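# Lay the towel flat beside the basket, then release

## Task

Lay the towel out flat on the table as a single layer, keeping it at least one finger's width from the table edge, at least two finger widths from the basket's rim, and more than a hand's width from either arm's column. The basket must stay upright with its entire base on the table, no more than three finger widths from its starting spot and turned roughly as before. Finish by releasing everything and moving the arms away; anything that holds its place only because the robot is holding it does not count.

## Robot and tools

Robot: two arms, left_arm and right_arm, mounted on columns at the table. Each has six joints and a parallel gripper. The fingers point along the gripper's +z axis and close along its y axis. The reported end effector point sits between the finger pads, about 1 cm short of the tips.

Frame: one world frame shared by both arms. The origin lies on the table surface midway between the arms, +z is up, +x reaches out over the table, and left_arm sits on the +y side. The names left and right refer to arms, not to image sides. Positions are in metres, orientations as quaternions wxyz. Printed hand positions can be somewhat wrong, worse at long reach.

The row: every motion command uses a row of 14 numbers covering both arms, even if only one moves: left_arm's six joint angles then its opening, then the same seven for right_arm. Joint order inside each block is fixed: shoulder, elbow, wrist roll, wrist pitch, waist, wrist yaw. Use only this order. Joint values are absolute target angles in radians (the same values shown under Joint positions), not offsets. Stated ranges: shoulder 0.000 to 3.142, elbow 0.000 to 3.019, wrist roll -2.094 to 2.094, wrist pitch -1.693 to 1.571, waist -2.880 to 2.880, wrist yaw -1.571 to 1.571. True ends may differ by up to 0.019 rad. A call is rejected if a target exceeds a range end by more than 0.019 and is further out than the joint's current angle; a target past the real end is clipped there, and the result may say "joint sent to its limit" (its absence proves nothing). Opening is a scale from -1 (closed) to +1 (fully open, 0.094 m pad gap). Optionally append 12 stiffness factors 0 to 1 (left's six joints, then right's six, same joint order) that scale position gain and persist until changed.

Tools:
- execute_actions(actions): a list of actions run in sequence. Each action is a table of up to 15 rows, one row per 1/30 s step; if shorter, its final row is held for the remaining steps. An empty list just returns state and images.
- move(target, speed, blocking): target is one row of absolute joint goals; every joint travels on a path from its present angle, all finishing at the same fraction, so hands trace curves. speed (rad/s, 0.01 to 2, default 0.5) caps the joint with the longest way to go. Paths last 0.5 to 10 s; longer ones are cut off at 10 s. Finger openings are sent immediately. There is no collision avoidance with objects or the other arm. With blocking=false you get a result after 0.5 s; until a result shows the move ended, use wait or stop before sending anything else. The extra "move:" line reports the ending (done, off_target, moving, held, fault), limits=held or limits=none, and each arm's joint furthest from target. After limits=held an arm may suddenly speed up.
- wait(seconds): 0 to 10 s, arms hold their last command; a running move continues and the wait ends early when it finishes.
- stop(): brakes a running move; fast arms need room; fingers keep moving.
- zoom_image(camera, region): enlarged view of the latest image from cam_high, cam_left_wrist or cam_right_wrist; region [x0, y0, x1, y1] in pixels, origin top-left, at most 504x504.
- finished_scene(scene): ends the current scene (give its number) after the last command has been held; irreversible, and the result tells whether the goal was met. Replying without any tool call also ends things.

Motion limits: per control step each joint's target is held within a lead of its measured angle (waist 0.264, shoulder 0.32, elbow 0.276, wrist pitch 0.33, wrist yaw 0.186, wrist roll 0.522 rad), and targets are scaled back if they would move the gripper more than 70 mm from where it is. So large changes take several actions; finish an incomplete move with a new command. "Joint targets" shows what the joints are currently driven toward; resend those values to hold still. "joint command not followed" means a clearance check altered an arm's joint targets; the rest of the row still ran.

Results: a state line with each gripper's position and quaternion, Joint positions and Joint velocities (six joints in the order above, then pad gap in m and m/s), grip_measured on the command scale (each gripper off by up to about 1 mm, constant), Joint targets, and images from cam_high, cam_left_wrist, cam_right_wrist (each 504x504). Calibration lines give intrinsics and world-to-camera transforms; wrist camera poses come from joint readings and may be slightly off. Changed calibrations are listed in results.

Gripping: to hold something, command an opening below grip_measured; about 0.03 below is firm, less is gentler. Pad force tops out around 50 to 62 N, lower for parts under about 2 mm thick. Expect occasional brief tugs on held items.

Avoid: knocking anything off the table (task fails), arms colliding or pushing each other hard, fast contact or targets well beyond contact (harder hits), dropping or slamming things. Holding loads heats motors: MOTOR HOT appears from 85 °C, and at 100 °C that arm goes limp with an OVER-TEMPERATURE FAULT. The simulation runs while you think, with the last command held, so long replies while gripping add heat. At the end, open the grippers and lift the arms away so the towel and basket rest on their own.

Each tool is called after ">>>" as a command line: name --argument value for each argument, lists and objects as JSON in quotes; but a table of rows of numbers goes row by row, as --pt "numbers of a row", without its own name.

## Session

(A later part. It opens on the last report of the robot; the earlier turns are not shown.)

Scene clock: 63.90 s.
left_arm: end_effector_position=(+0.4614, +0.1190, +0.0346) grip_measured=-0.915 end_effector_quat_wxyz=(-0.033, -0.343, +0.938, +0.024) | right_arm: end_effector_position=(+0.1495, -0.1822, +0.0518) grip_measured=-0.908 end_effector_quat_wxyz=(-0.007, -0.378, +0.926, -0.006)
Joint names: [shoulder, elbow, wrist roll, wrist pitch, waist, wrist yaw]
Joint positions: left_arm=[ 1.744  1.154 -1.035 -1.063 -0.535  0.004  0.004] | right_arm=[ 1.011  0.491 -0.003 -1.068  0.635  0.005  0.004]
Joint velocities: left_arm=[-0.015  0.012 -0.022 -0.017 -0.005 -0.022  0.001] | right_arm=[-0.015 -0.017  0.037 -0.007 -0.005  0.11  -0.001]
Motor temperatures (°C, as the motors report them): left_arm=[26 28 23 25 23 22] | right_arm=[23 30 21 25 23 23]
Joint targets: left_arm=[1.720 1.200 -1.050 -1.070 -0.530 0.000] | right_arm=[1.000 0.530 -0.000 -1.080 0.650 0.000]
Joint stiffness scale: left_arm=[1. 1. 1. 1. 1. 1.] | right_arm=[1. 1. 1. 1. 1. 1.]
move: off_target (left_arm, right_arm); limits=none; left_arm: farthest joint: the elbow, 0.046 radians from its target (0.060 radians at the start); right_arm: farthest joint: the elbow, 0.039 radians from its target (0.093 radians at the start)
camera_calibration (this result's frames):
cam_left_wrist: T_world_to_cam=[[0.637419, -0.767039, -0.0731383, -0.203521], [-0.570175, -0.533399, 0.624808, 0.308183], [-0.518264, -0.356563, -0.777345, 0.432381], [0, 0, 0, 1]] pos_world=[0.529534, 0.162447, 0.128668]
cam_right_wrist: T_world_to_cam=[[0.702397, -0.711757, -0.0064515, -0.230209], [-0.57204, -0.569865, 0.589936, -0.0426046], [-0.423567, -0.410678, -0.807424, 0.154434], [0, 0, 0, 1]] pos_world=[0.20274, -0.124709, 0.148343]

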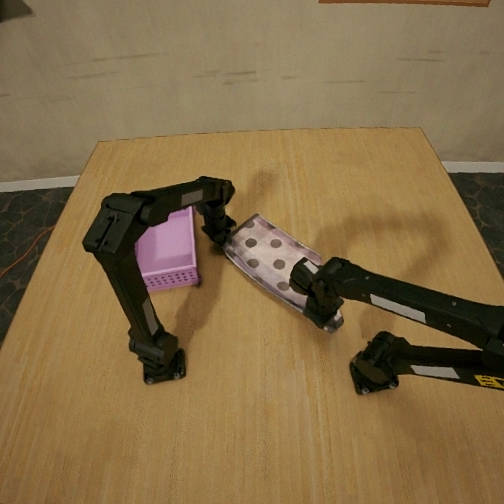

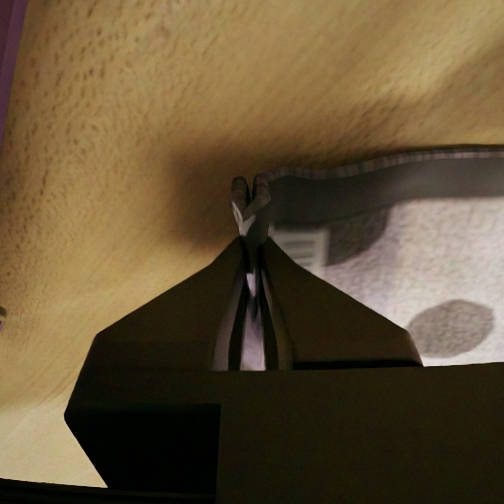

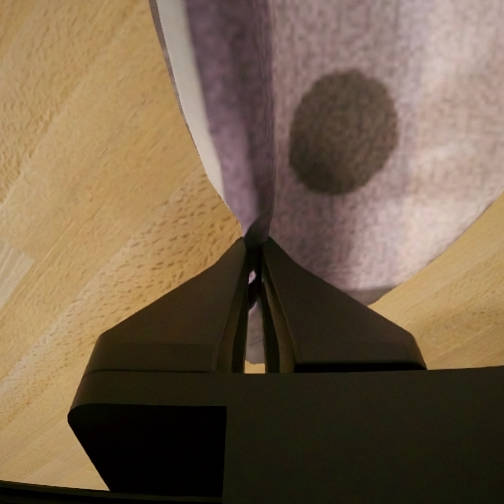

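>>> move --target '[1.62,1.73,-1.05,-1.63,-0.56,0,-1, 0.89,1.09,0,-1.68,0.62,0,-1]' --speed 0.3

>>> move --target '[1.63,1.74,-1.93,-1.63,-0.56,0,-1, 1.64,1.74,-1.57,-1.63,-0.144,0,-1]' --speed 0.4

Scene clock: 73.40 s.
left_arm: end_effector_position=(+0.4997, +0.1003, +0.2745) grip_measured=-0.915 end_effector_quat_wxyz=(-0.005, -0.339, +0.941, +0.002) | right_arm: end_effector_position=(+0.1663, -0.1657, +0.2791) grip_measured=-0.908 end_effector_quat_wxyz=(+0.022, -0.378, +0.926, +0.007)
Joint names: [shoulder, elbow, wrist roll, wrist pitch, waist, wrist yaw]
Joint positions: left_arm=[ 1.636  1.679 -1.035 -1.623 -0.546  0.003  0.004] | right_arm=[ 0.9    1.045 -0.003 -1.67   0.635  0.004  0.004]
Joint velocities: left_arm=[-0.005 -0.007  0.022 -0.012  0.005 -0.022  0.   ] | right_arm=[-0.015 -0.002  0.007 -0.012 -0.005 -0.066 -0.   ]
Motor temperatures (°C, as the motors report them): left_arm=[26 28 23 25 23 22] | right_arm=[23 31 21 25 23 23]
Joint targets: left_arm=[1.620 1.730 -1.050 -1.630 -0.560 0.000] | right_arm=[0.890 1.090 0.000 -1.680 0.620 -0.000]
Joint stiffness scale: left_arm=[1. 1. 1. 1. 1. 1.] | right_arm=[1. 1. 1. 1. 1. 1.]
move: off_target (left_arm, right_arm); limits=none; left_arm: farthest joint: the elbow, 0.051 radians from its target (0.576 radians at the start); right_arm: farthest joint: the elbow, 0.045 radians from its target (0.599 radians at the start)
camera_calibration (this result's frames):
cam_left_wrist: T_world_to_cam=[[0.632059, -0.77483, -0.0118587, -0.238094], [-0.617473, -0.512826, 0.596437, 0.199509], [-0.468218, -0.369661, -0.802573, 0.61525], [0, 0, 0, 1]] pos_world=[0.561752, 0.145265, 0.371964]
cam_right_wrist: T_world_to_cam=[[0.702694, -0.711463, -0.0064171, -0.228835], [-0.597758, -0.595234, 0.537012, -0.142883], [-0.385884, -0.373519, -0.84355, 0.361783], [0, 0, 0, 1]] pos_world=[0.214998, -0.112724, 0.380444]

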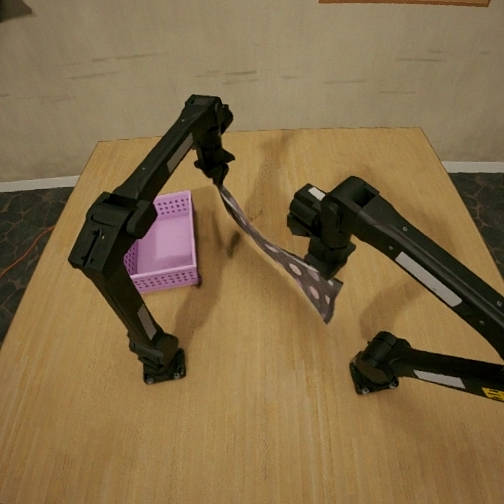

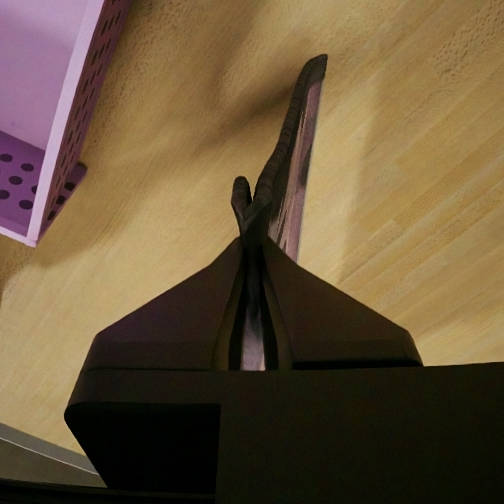

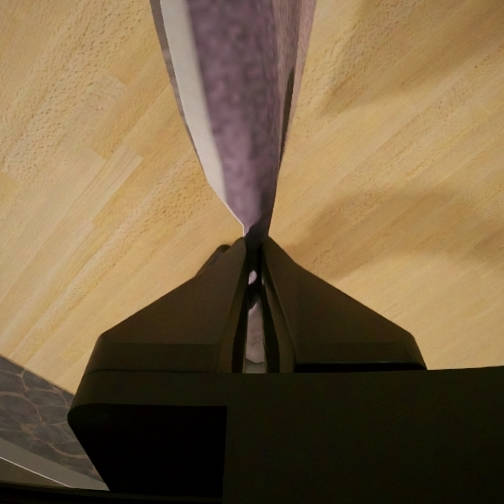

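Scene clock: 78.03 s.
left_arm: end_effector_position=(+0.5006, +0.0998, +0.2762) grip_measured=-0.915 end_effector_quat_wxyz=(-0.002, -0.707, +0.708, +0.002) | right_arm: end_effector_position=(+0.4918, -0.3235, +0.2823) grip_measured=-0.908 end_effector_quat_wxyz=(-0.003, -0.705, +0.710, +0.001)
Joint names: [shoulder, elbow, wrist roll, wrist pitch, waist, wrist yaw]
Joint positions: left_arm=[ 1.636  1.684 -1.914 -1.623 -0.546  0.003  0.004] | right_arm=[ 1.626  1.687 -1.56  -1.638 -0.134  0.002  0.004]
Joint velocities: left_arm=[ 0.005 -0.007  0.007 -0.017 -0.005 -0.066  0.   ] | right_arm=[ 0.005 -0.007 -0.051 -0.012 -0.005  0.051  0.   ]
Motor temperatures (°C, as the motors report them): left_arm=[26 29 23 25 23 22] | right_arm=[23 33 21 25 23 23]
Joint targets: left_arm=[1.630 1.740 -1.930 -1.630 -0.560 -0.000] | right_arm=[1.640 1.740 -1.570 -1.630 -0.144 0.000]
Joint stiffness scale: left_arm=[1. 1. 1. 1. 1. 1.] | right_arm=[1. 1. 1. 1. 1. 1.]
move: off_target (left_arm, right_arm); limits=none; left_arm: farthest joint: the elbow, 0.056 radians from its target (0.061 radians at the start); right_arm: farthest joint: the elbow, 0.053 radians from its target (0.695 radians at the start)
camera_calibration (this result's frames):
cam_left_wrist: T_world_to_cam=[[0.999907, -0.00794317, -0.0111124, -0.49995], [0.00015976, -0.806679, 0.59099, -0.0795502], [-0.0136585, -0.590936, -0.806603, 0.41255], [0, 0, 0, 1]] pos_world=[0.505551, 0.175648, 0.374221]
cam_right_wrist: T_world_to_cam=[[0.999836, -0.00380064, -0.0176832, -0.48385], [0.00710869, -0.816423, 0.57741, -0.424394], [-0.0166315, -0.577441, -0.816263, 0.175893], [0, 0, 0, 1]] pos_world=[0.489713, -0.246756, 0.380068]

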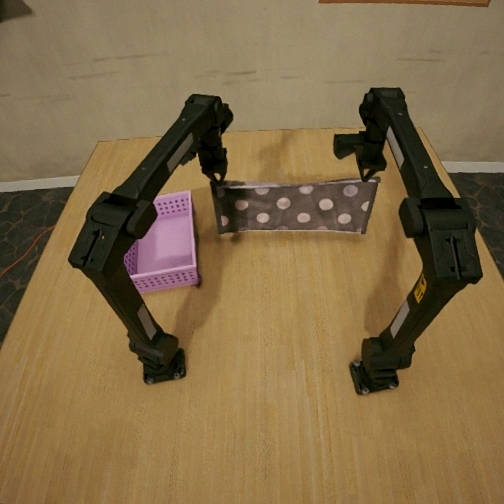

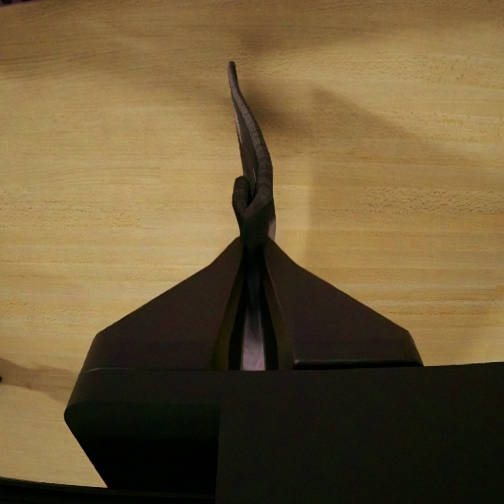

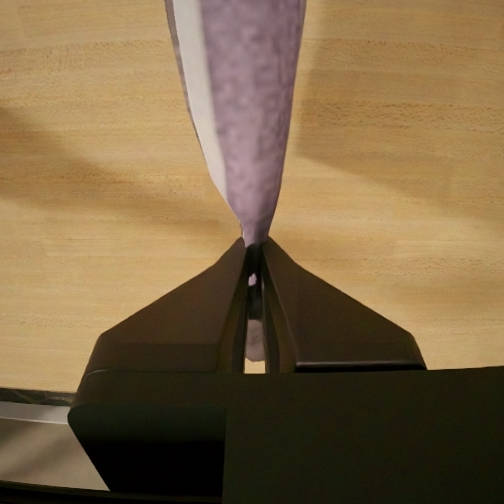

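>>> move --target '[1.56,1.35,-1.98,-1.35,-0.62,0,-1, 1.56,1.35,-1.6,-1.35,-0.18,0,-1]' --speed 0.25

>>> move --target '[1.465,0.97,-2.05,-1.06,-0.70,0,-1, 1.455,0.95,-1.6,-1.06,-0.18,0,-1]' --speed 0.25

>>> move --target '[1.325,0.684,-2.08,-0.917,-0.86,0,-1, 1.275,0.624,-1.6,-0.91,-0.19,0,-1]' --speed 0.2

>>> move --target '[1.325,0.684,-2.08,-0.917,-0.86,0,0, 1.275,0.624,-1.6,-0.91,-0.19,0,0]'

>>> move --target '[0.7,0.7,-1,-1.2,-0.3,0,0, 0.7,0.7,-1,-1.2,-0.5,0,0]' --speed 0.6

>>> zoom_image --camera "cam_high" --region '[170,170,420,340]'

Scene clock: 85.93 s.
left_arm: end_effector_position=(+0.4571, +0.0851, +0.1709) grip_measured=-0.915 end_effector_quat_wxyz=(-0.007, -0.702, +0.712, +0.012) | right_arm: end_effector_position=(+0.4600, -0.3366, +0.1708) grip_measured=-0.908 end_effector_quat_wxyz=(-0.012, -0.705, +0.709, +0.011)
Joint names: [shoulder, elbow, wrist roll, wrist pitch, waist, wrist yaw]
Joint positions: left_arm=[ 1.586  1.345 -1.964 -1.357 -0.609  0.003  0.004] | right_arm=[ 1.586  1.344 -1.59  -1.36  -0.162  0.002  0.004]
Joint velocities: left_arm=[-0.005  0.007 -0.051 -0.007  0.005  0.037 -0.   ] | right_arm=[-0.005 -0.012 -0.037  0.002 -0.005 -0.007 -0.   ]
Motor temperatures (°C, as the motors report them): left_arm=[26 29 23 25 23 22] | right_arm=[24 34 21 25 23 23]
Joint targets: left_arm=[1.560 1.350 -1.980 -1.350 -0.620 0.000] | right_arm=[1.560 1.350 -1.600 -1.350 -0.180 -0.000]
Joint stiffness scale: left_arm=[1. 1. 1. 1. 1. 1.] | right_arm=[1. 1. 1. 1. 1. 1.]
move: off_target (left_arm, right_arm); limits=none; left_arm: farthest joint: the shoulder, 0.026 radians from its target (0.076 radians at the start); right_arm: farthest joint: the shoulder, 0.026 radians from its target (0.066 radians at the start)
camera_calibration (this result's frames):
cam_left_wrist: T_world_to_cam=[[0.999265, -0.0203309, -0.0324993, -0.452665], [0.00246768, -0.811905, 0.583785, -0.0286064], [-0.0382552, -0.583436, -0.811258, 0.329703], [0, 0, 0, 1]] pos_world=[0.465015, 0.159932, 0.269462]
cam_right_wrist: T_world_to_cam=[[0.999078, -0.00149072, -0.0429074, -0.448593], [0.0235331, -0.816874, 0.576336, -0.377951], [-0.0359091, -0.576814, -0.816086, 0.0858177], [0, 0, 0, 1]] pos_world=[0.460156, -0.259906, 0.268613]

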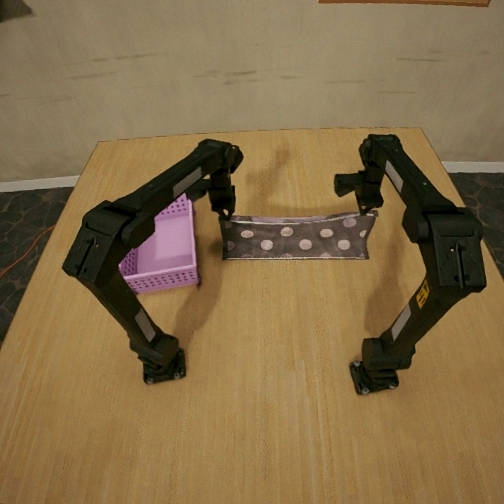

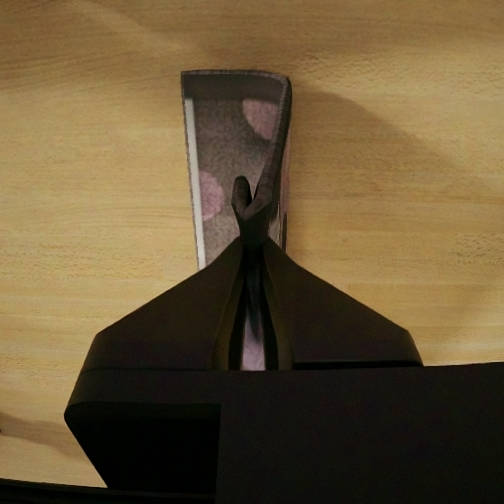

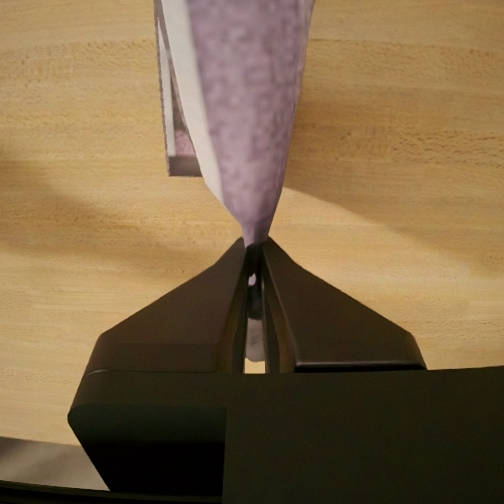

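Scene clock: 87.97 s.
left_arm: end_effector_position=(+0.3752, +0.0873, +0.0775) grip_measured=-0.915 end_effector_quat_wxyz=(-0.004, -0.699, +0.715, +0.008) | right_arm: end_effector_position=(+0.3769, -0.3346, +0.0744) grip_measured=-0.908 end_effector_quat_wxyz=(-0.012, -0.705, +0.709, +0.011)
Joint names: [shoulder, elbow, wrist roll, wrist pitch, waist, wrist yaw]
Joint positions: left_arm=[ 1.488  0.966 -2.034 -1.068 -0.688  0.003  0.004] | right_arm=[ 1.478  0.945 -1.591 -1.07  -0.162  0.002  0.004]
Joint velocities: left_arm=[-0.015 -0.007 -0.095  0.012  0.005  0.037  0.   ] | right_arm=[-0.005 -0.002 -0.022  0.002 -0.015 -0.022 -0.001]
Motor temperatures (°C, as the motors report them): left_arm=[26 29 23 25 23 22] | right_arm=[24 33 21 25 23 23]
Joint targets: left_arm=[1.465 0.970 -2.050 -1.060 -0.700 -0.000] | right_arm=[1.455 0.950 -1.600 -1.060 -0.180 -0.000]
Joint stiffness scale: left_arm=[1. 1. 1. 1. 1. 1.] | right_arm=[1. 1. 1. 1. 1. 1.]
move: off_target (left_arm, right_arm); limits=none; left_arm: farthest joint: the shoulder, 0.023 radians from its target (0.121 radians at the start); right_arm: farthest joint: the shoulder, 0.023 radians from its target (0.131 radians at the start)
camera_calibration (this result's frames):
cam_left_wrist: T_world_to_cam=[[0.99932, -0.028811, -0.0230105, -0.373846], [-0.00986899, -0.810289, 0.585947, 0.0322756], [-0.0355269, -0.585322, -0.810022, 0.251137], [0, 0, 0, 1]] pos_world=[0.382833, 0.162378, 0.175913]
cam_right_wrist: T_world_to_cam=[[0.999078, -0.00110927, -0.042908, -0.369621], [0.0238448, -0.816872, 0.576326, -0.318897], [-0.0356896, -0.576818, -0.816093, 0.00524858], [0, 0, 0, 1]] pos_world=[0.377072, -0.25788, 0.172212]

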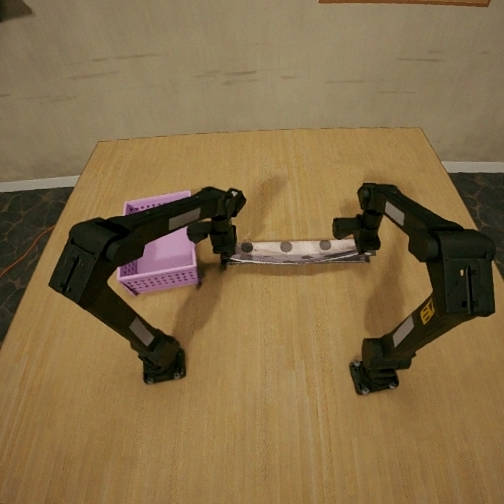

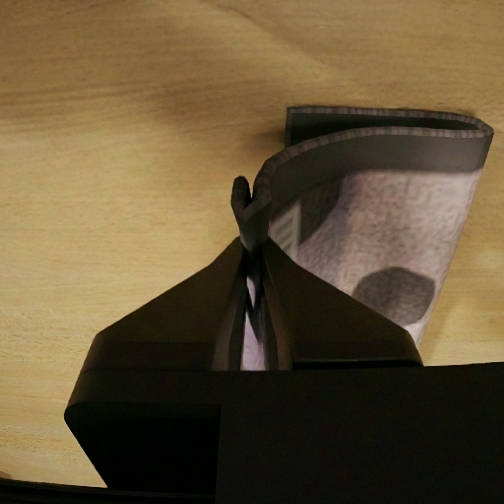

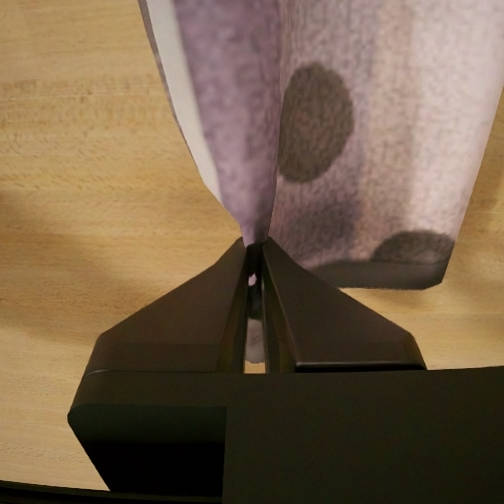

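Scene clock: 90.00 s.
left_arm: end_effector_position=(+0.2747, +0.0872, +0.0348) grip_measured=-0.915 end_effector_quat_wxyz=(-0.002, -0.652, +0.759, +0.007) | right_arm: end_effector_position=(+0.2782, -0.3353, +0.0301) grip_measured=-0.908 end_effector_quat_wxyz=(-0.008, -0.701, +0.713, +0.007)
Joint names: [shoulder, elbow, wrist roll, wrist pitch, waist, wrist yaw]
Joint positions: left_arm=[ 1.341  0.681 -2.064 -0.926 -0.847  0.001  0.004] | right_arm=[ 1.292  0.621 -1.591 -0.921 -0.173  0.002  0.004]
Joint velocities: left_arm=[-0.005 -0.012 -0.125 -0.002 -0.005  0.066  0.001] | right_arm=[-0.005 -0.002  0.051  0.012 -0.005  0.007 -0.   ]
Motor temperatures (°C, as the motors report them): left_arm=[26 29 23 25 23 22] | right_arm=[24 33 21 25 23 23]
Joint targets: left_arm=[1.325 0.684 -2.080 -0.917 -0.860 -0.000] | right_arm=[1.275 0.624 -1.600 -0.910 -0.190 -0.000]
Joint stiffness scale: left_arm=[1. 1. 1. 1. 1. 1.] | right_arm=[1. 1. 1. 1. 1. 1.]
move: done; limits=none; left_arm: farthest joint: the shoulder, 0.016 radians from its target (0.163 radians at the start); right_arm: farthest joint: the waist, 0.017 radians from its target (0.028 radians at the start)
camera_calibration (this result's frames):
cam_left_wrist: T_world_to_cam=[[0.987408, -0.157101, -0.01857, -0.260146], [-0.1167, -0.802622, 0.584961, 0.0849183], [-0.106803, -0.575428, -0.810849, 0.231626], [0, 0, 0, 1]] pos_world=[0.291518, 0.160572, 0.133309]
cam_right_wrist: T_world_to_cam=[[0.999401, -0.0125571, -0.0322371, -0.277134], [0.00834063, -0.816871, 0.576761, -0.287358], [-0.033576, -0.576684, -0.816277, -0.0353658], [0, 0, 0, 1]] pos_world=[0.278177, -0.258609, 0.127934]

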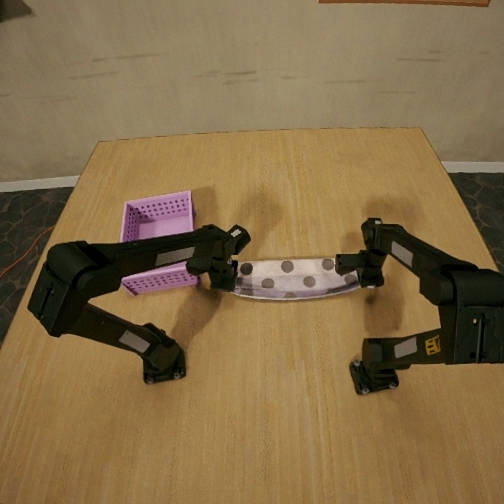

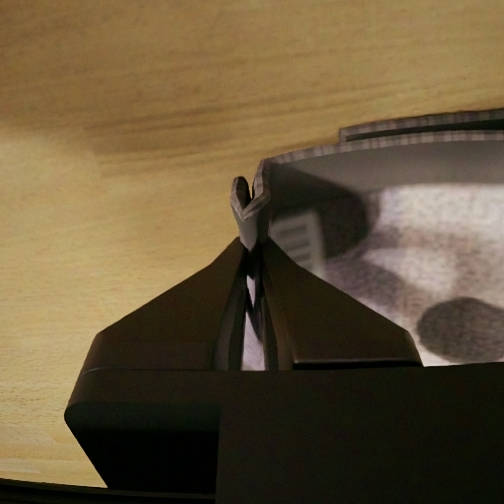

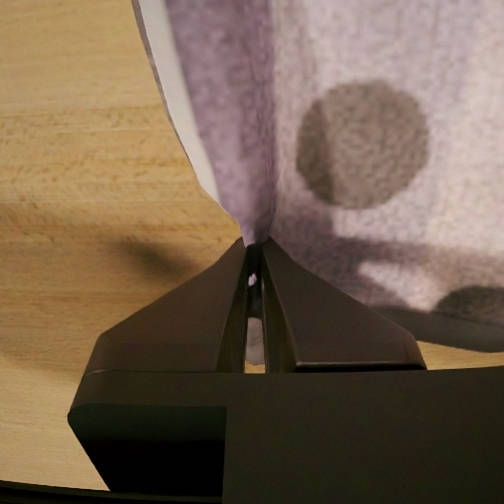

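Scene clock: 90.70 s.
left_arm: end_effector_position=(+0.2747, +0.0872, +0.0348) grip_measured=-0.002 end_effector_quat_wxyz=(-0.002, -0.652, +0.759, +0.007) | right_arm: end_effector_position=(+0.2782, -0.3353, +0.0301) grip_measured=-0.002 end_effector_quat_wxyz=(-0.008, -0.701, +0.713, +0.007)
Joint names: [shoulder, elbow, wrist roll, wrist pitch, waist, wrist yaw]
Joint positions: left_arm=[ 1.341  0.681 -2.064 -0.926 -0.847  0.001  0.047] | right_arm=[ 1.292  0.621 -1.591 -0.921 -0.173  0.002  0.047]
Joint velocities: left_arm=[-0.005  0.007  0.037  0.012 -0.015  0.022 -0.   ] | right_arm=[ 0.005 -0.017  0.051  0.007 -0.015 -0.081 -0.   ]
Motor temperatures (°C, as the motors report them): left_arm=[26 29 23 25 23 22] | right_arm=[24 33 21 25 23 23]
Joint targets: left_arm=[1.325 0.684 -2.080 -0.917 -0.860 0.000] | right_arm=[1.275 0.624 -1.600 -0.910 -0.190 -0.000]
Joint stiffness scale: left_arm=[1. 1. 1. 1. 1. 1.] | right_arm=[1. 1. 1. 1. 1. 1.]
move: done; limits=none; left_arm: farthest joint: the shoulder, 0.016 radians from its target (0.016 radians at the start); right_arm: farthest joint: the waist, 0.017 radians from its target (0.017 radians at the start)
camera_calibration (this result's frames):
cam_left_wrist: T_world_to_cam=[[0.987408, -0.157101, -0.01857, -0.260146], [-0.1167, -0.802622, 0.584961, 0.0849183], [-0.106803, -0.575428, -0.810849, 0.231626], [0, 0, 0, 1]] pos_world=[0.291518, 0.160572, 0.133309]
cam_right_wrist: T_world_to_cam=[[0.999401, -0.0125571, -0.0322371, -0.277134], [0.00834063, -0.816871, 0.576761, -0.287358], [-0.033576, -0.576684, -0.816277, -0.0353658], [0, 0, 0, 1]] pos_world=[0.278177, -0.258609, 0.127934]

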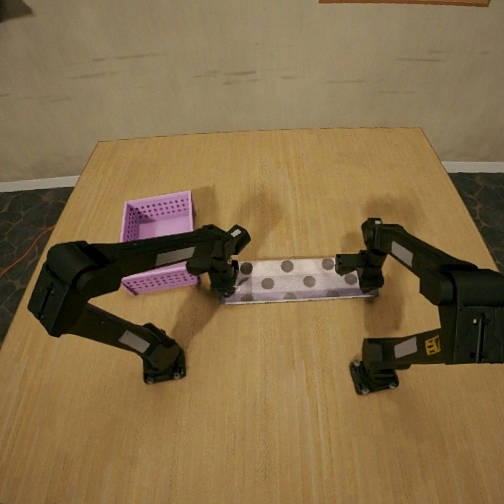

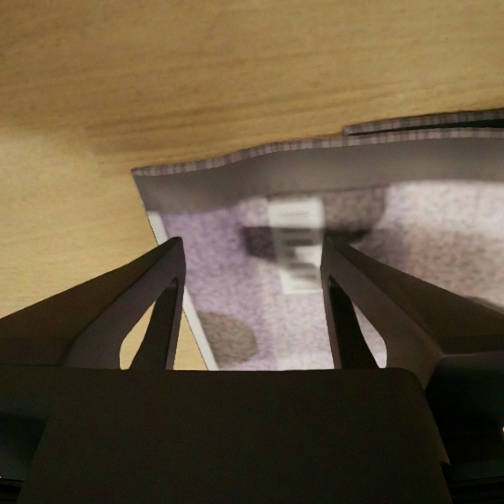

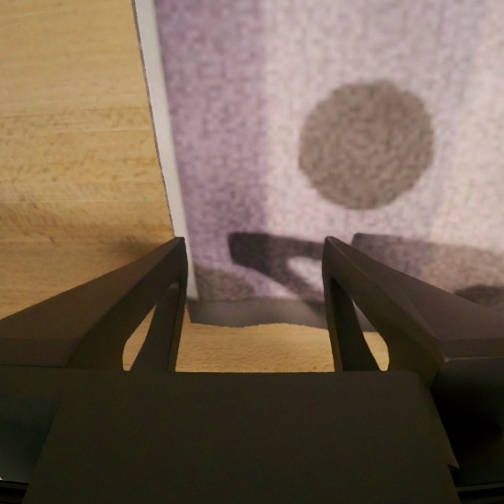

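Scene clock: 93.30 s.
left_arm: end_effector_position=(+0.2778, +0.2404, +0.1892) grip_measured=-0.002 end_effector_quat_wxyz=(+0.151, -0.430, +0.885, -0.096) | right_arm: end_effector_position=(+0.2242, -0.4063, +0.1740) grip_measured=-0.001 end_effector_quat_wxyz=(+0.126, -0.320, +0.933, -0.103)
Joint names: [shoulder, elbow, wrist roll, wrist pitch, waist, wrist yaw]
Joint positions: left_arm=[ 0.699  0.681 -1.016 -1.194 -0.312  0.001  0.047] | right_arm=[ 0.704  0.65  -1.01  -1.191 -0.486  0.002  0.047]
Joint velocities: left_arm=[-0.005  0.007  0.095 -0.012 -0.015  0.022  0.   ] | right_arm=[-0.005  0.007  0.037 -0.027 -0.005 -0.066  0.001]
Motor temperatures (°C, as the motors report them): left_arm=[26 29 23 25 23 22] | right_arm=[24 33 21 25 23 23]
Joint targets: left_arm=[0.700 0.700 -1.000 -1.200 -0.300 -0.000] | right_arm=[0.700 0.700 -1.000 -1.200 -0.500 0.000]
Joint stiffness scale: left_arm=[1. 1. 1. 1. 1. 1.] | right_arm=[1. 1. 1. 1. 1. 1.]
move: off_target (right_arm); limits=none; left_arm: farthest joint: the elbow, 0.019 radians from its target (0.019 radians at the start); right_arm: farthest joint: the elbow, 0.050 radians from its target (0.079 radians at the start)
camera_calibration (this result's frames):
cam_left_wrist: T_world_to_cam=[[0.730765, -0.61655, 0.292999, -0.113455], [-0.679175, -0.613563, 0.402818, 0.26323], [-0.0685837, -0.493363, -0.867116, 0.425686], [0, 0, 0, 1]] pos_world=[0.290883, 0.301575, 0.296328]
cam_right_wrist: T_world_to_cam=[[0.577862, -0.772827, 0.262324, -0.48505], [-0.791773, -0.452917, 0.409832, -0.0715981], [-0.197919, -0.444527, -0.873627, 0.13988], [0, 0, 0, 1]] pos_world=[0.251287, -0.345107, 0.278787]

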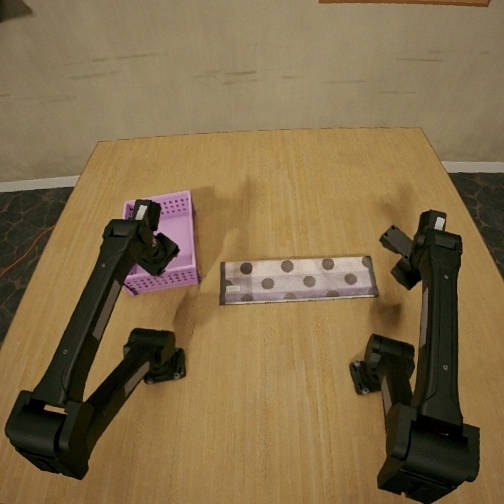

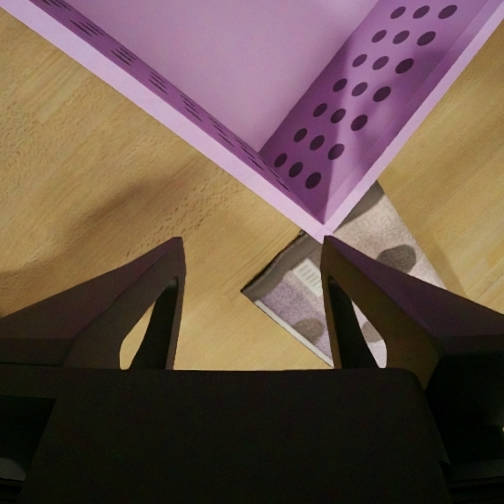

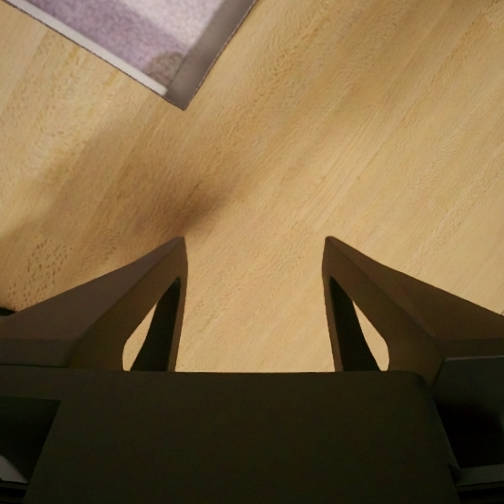

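Region (170, 170, 420, 340) of cam_high's 504x504 image, scaled by 2.016, with more detail than that image has; it fills the top 343 rows of this view, and the rest is white.

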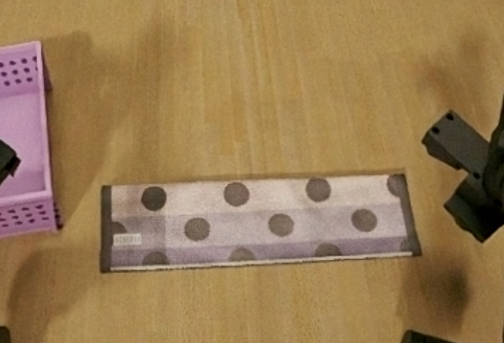

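>>> move --target '[1.15,0.72,-2.08,-1.13,-0.87,0,0, 1.12,0.68,-1.6,-1.12,-0.18,0,0]' --speed 0.6

>>> move --target '[1.375,0.65,-2.08,-0.87,-0.87,0,0, 1.365,0.61,-1.6,-0.84,-0.18,0,0]' --speed 0.15

Scene clock: 99.20 s.
left_arm: end_effector_position=(+0.2417, +0.1080, +0.0866) grip_measured=-0.002 end_effector_quat_wxyz=(-0.004, -0.647, +0.763, +0.016) | right_arm: end_effector_position=(+0.2528, -0.3397, +0.0847) grip_measured=-0.001 end_effector_quat_wxyz=(-0.007, -0.694, +0.720, +0.006)
Joint names: [shoulder, elbow, wrist roll, wrist pitch, waist, wrist yaw]
Joint positions: left_arm=[ 1.147  0.681 -2.064 -1.139 -0.859  0.001  0.047] | right_arm=[ 1.11   0.65  -1.59  -1.131 -0.194  0.002  0.047]
Joint velocities: left_arm=[-0.015  0.002 -0.051  0.012 -0.005  0.007  0.   ] | right_arm=[-0.005  0.007 -0.037 -0.007  0.005 -0.066 -0.   ]
Motor temperatures (°C, as the motors report them): left_arm=[26 29 23 25 23 22] | right_arm=[23 34 21 25 23 23]
Joint targets: left_arm=[1.150 0.720 -2.080 -1.130 -0.870 -0.000] | right_arm=[1.120 0.680 -1.600 -1.120 -0.180 -0.000]
Joint stiffness scale: left_arm=[1. 1. 1. 1. 1. 1.] | right_arm=[1. 1. 1. 1. 1. 1.]
move: off_target (left_arm, right_arm); limits=none; left_arm: farthest joint: the elbow, 0.039 radians from its target (0.039 radians at the start); right_arm: farthest joint: the elbow, 0.030 radians from its target (0.030 radians at the start)
camera_calibration (this result's frames):
cam_left_wrist: T_world_to_cam=[[0.984965, -0.169221, -0.034749, -0.220059], [-0.118364, -0.80759, 0.577744, 0.0690663], [-0.125829, -0.564945, -0.815478, 0.285919], [0, 0, 0, 1]] pos_world=[0.260903, 0.180067, 0.185611]
cam_right_wrist: T_world_to_cam=[[0.998953, -0.0339053, -0.0307117, -0.257293], [-0.00998932, -0.816808, 0.576823, -0.317532], [-0.044643, -0.575913, -0.816291, 0.00885073], [0, 0, 0, 1]] pos_world=[0.254247, -0.262989, 0.182483]

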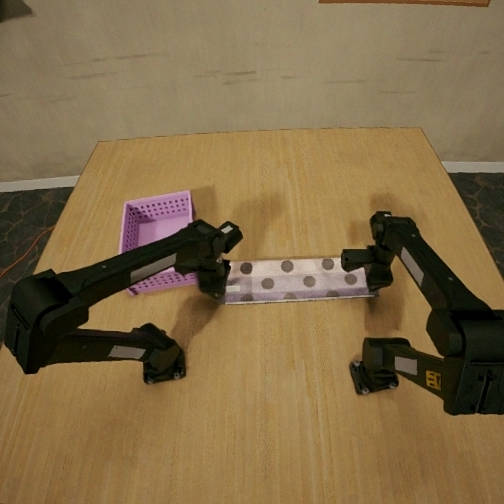

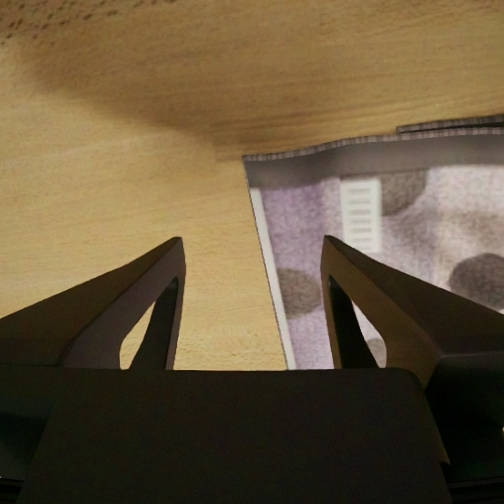

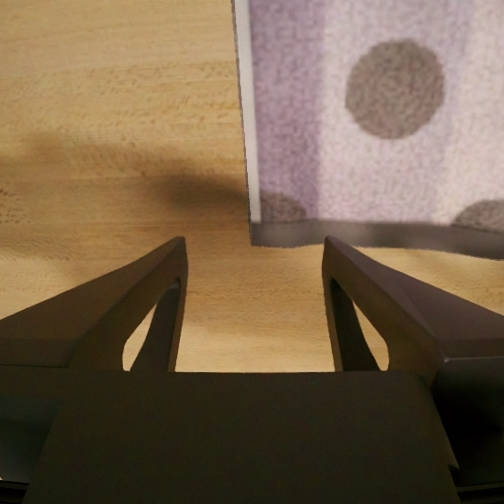

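Scene clock: 101.47 s.
left_arm: end_effector_position=(+0.2673, +0.0883, +0.0187) grip_measured=-0.002 end_effector_quat_wxyz=(-0.003, -0.647, +0.762, +0.012) | right_arm: end_effector_position=(+0.2842, -0.3415, +0.0149) grip_measured=-0.001 end_effector_quat_wxyz=(-0.006, -0.694, +0.720, +0.004)
Joint names: [shoulder, elbow, wrist roll, wrist pitch, waist, wrist yaw]
Joint positions: left_arm=[ 1.366  0.65  -2.065 -0.88  -0.859  0.001  0.047] | right_arm=[ 1.34   0.613 -1.591 -0.857 -0.194  0.002  0.047]
Joint velocities: left_arm=[-0.005  0.002  0.125 -0.017 -0.005 -0.037  0.   ] | right_arm=[-0.005  0.002  0.066 -0.002 -0.005 -0.11  -0.   ]
Motor temperatures (°C, as the motors report them): left_arm=[25 29 23 25 23 22] | right_arm=[23 33 21 25 23 23]
Joint targets: left_arm=[1.375 0.650 -2.080 -0.870 -0.870 0.000] | right_arm=[1.365 0.610 -1.600 -0.840 -0.180 0.000]
Joint stiffness scale: left_arm=[1. 1. 1. 1. 1. 1.] | right_arm=[1. 1. 1. 1. 1. 1.]
move: off_target (right_arm); limits=none; left_arm: farthest joint: the wrist roll, 0.015 radians from its target (0.016 radians at the start); right_arm: farthest joint: the shoulder, 0.025 radians from its target (0.255 radians at the start)
camera_calibration (this result's frames):
cam_left_wrist: T_world_to_cam=[[0.985357, -0.168246, -0.0276601, -0.251214], [-0.121128, -0.804907, 0.580906, 0.0958389], [-0.119999, -0.56905, -0.8135, 0.22142], [0, 0, 0, 1]] pos_world=[0.285715, 0.160875, 0.117503]
cam_right_wrist: T_world_to_cam=[[0.999115, -0.0335326, -0.0253753, -0.290887], [-0.0127537, -0.816641, 0.577005, -0.277597], [-0.040071, -0.576171, -0.816346, -0.0491118], [0, 0, 0, 1]] pos_world=[0.285121, -0.264748, 0.112701]

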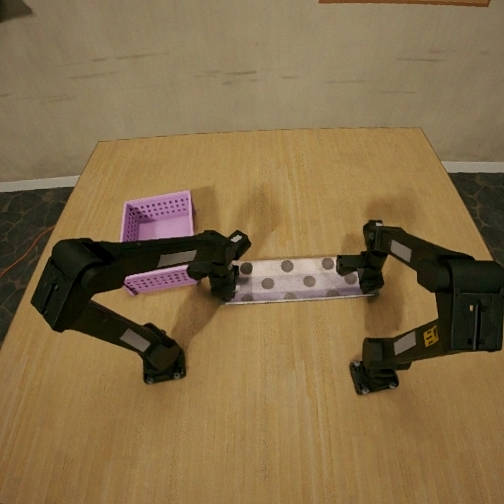

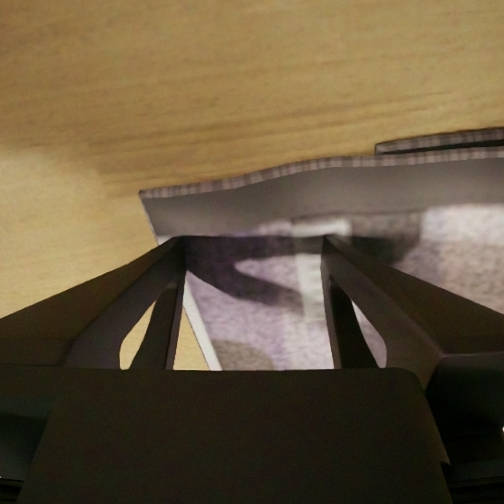

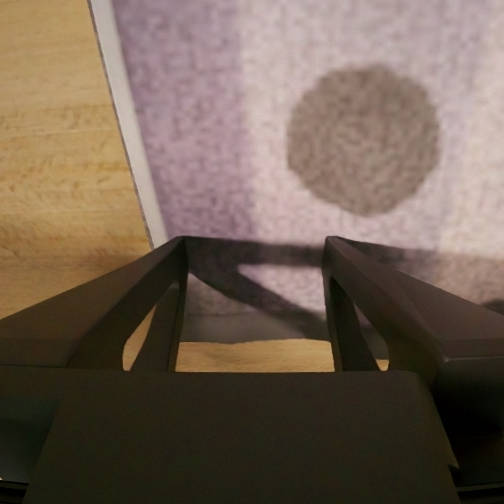

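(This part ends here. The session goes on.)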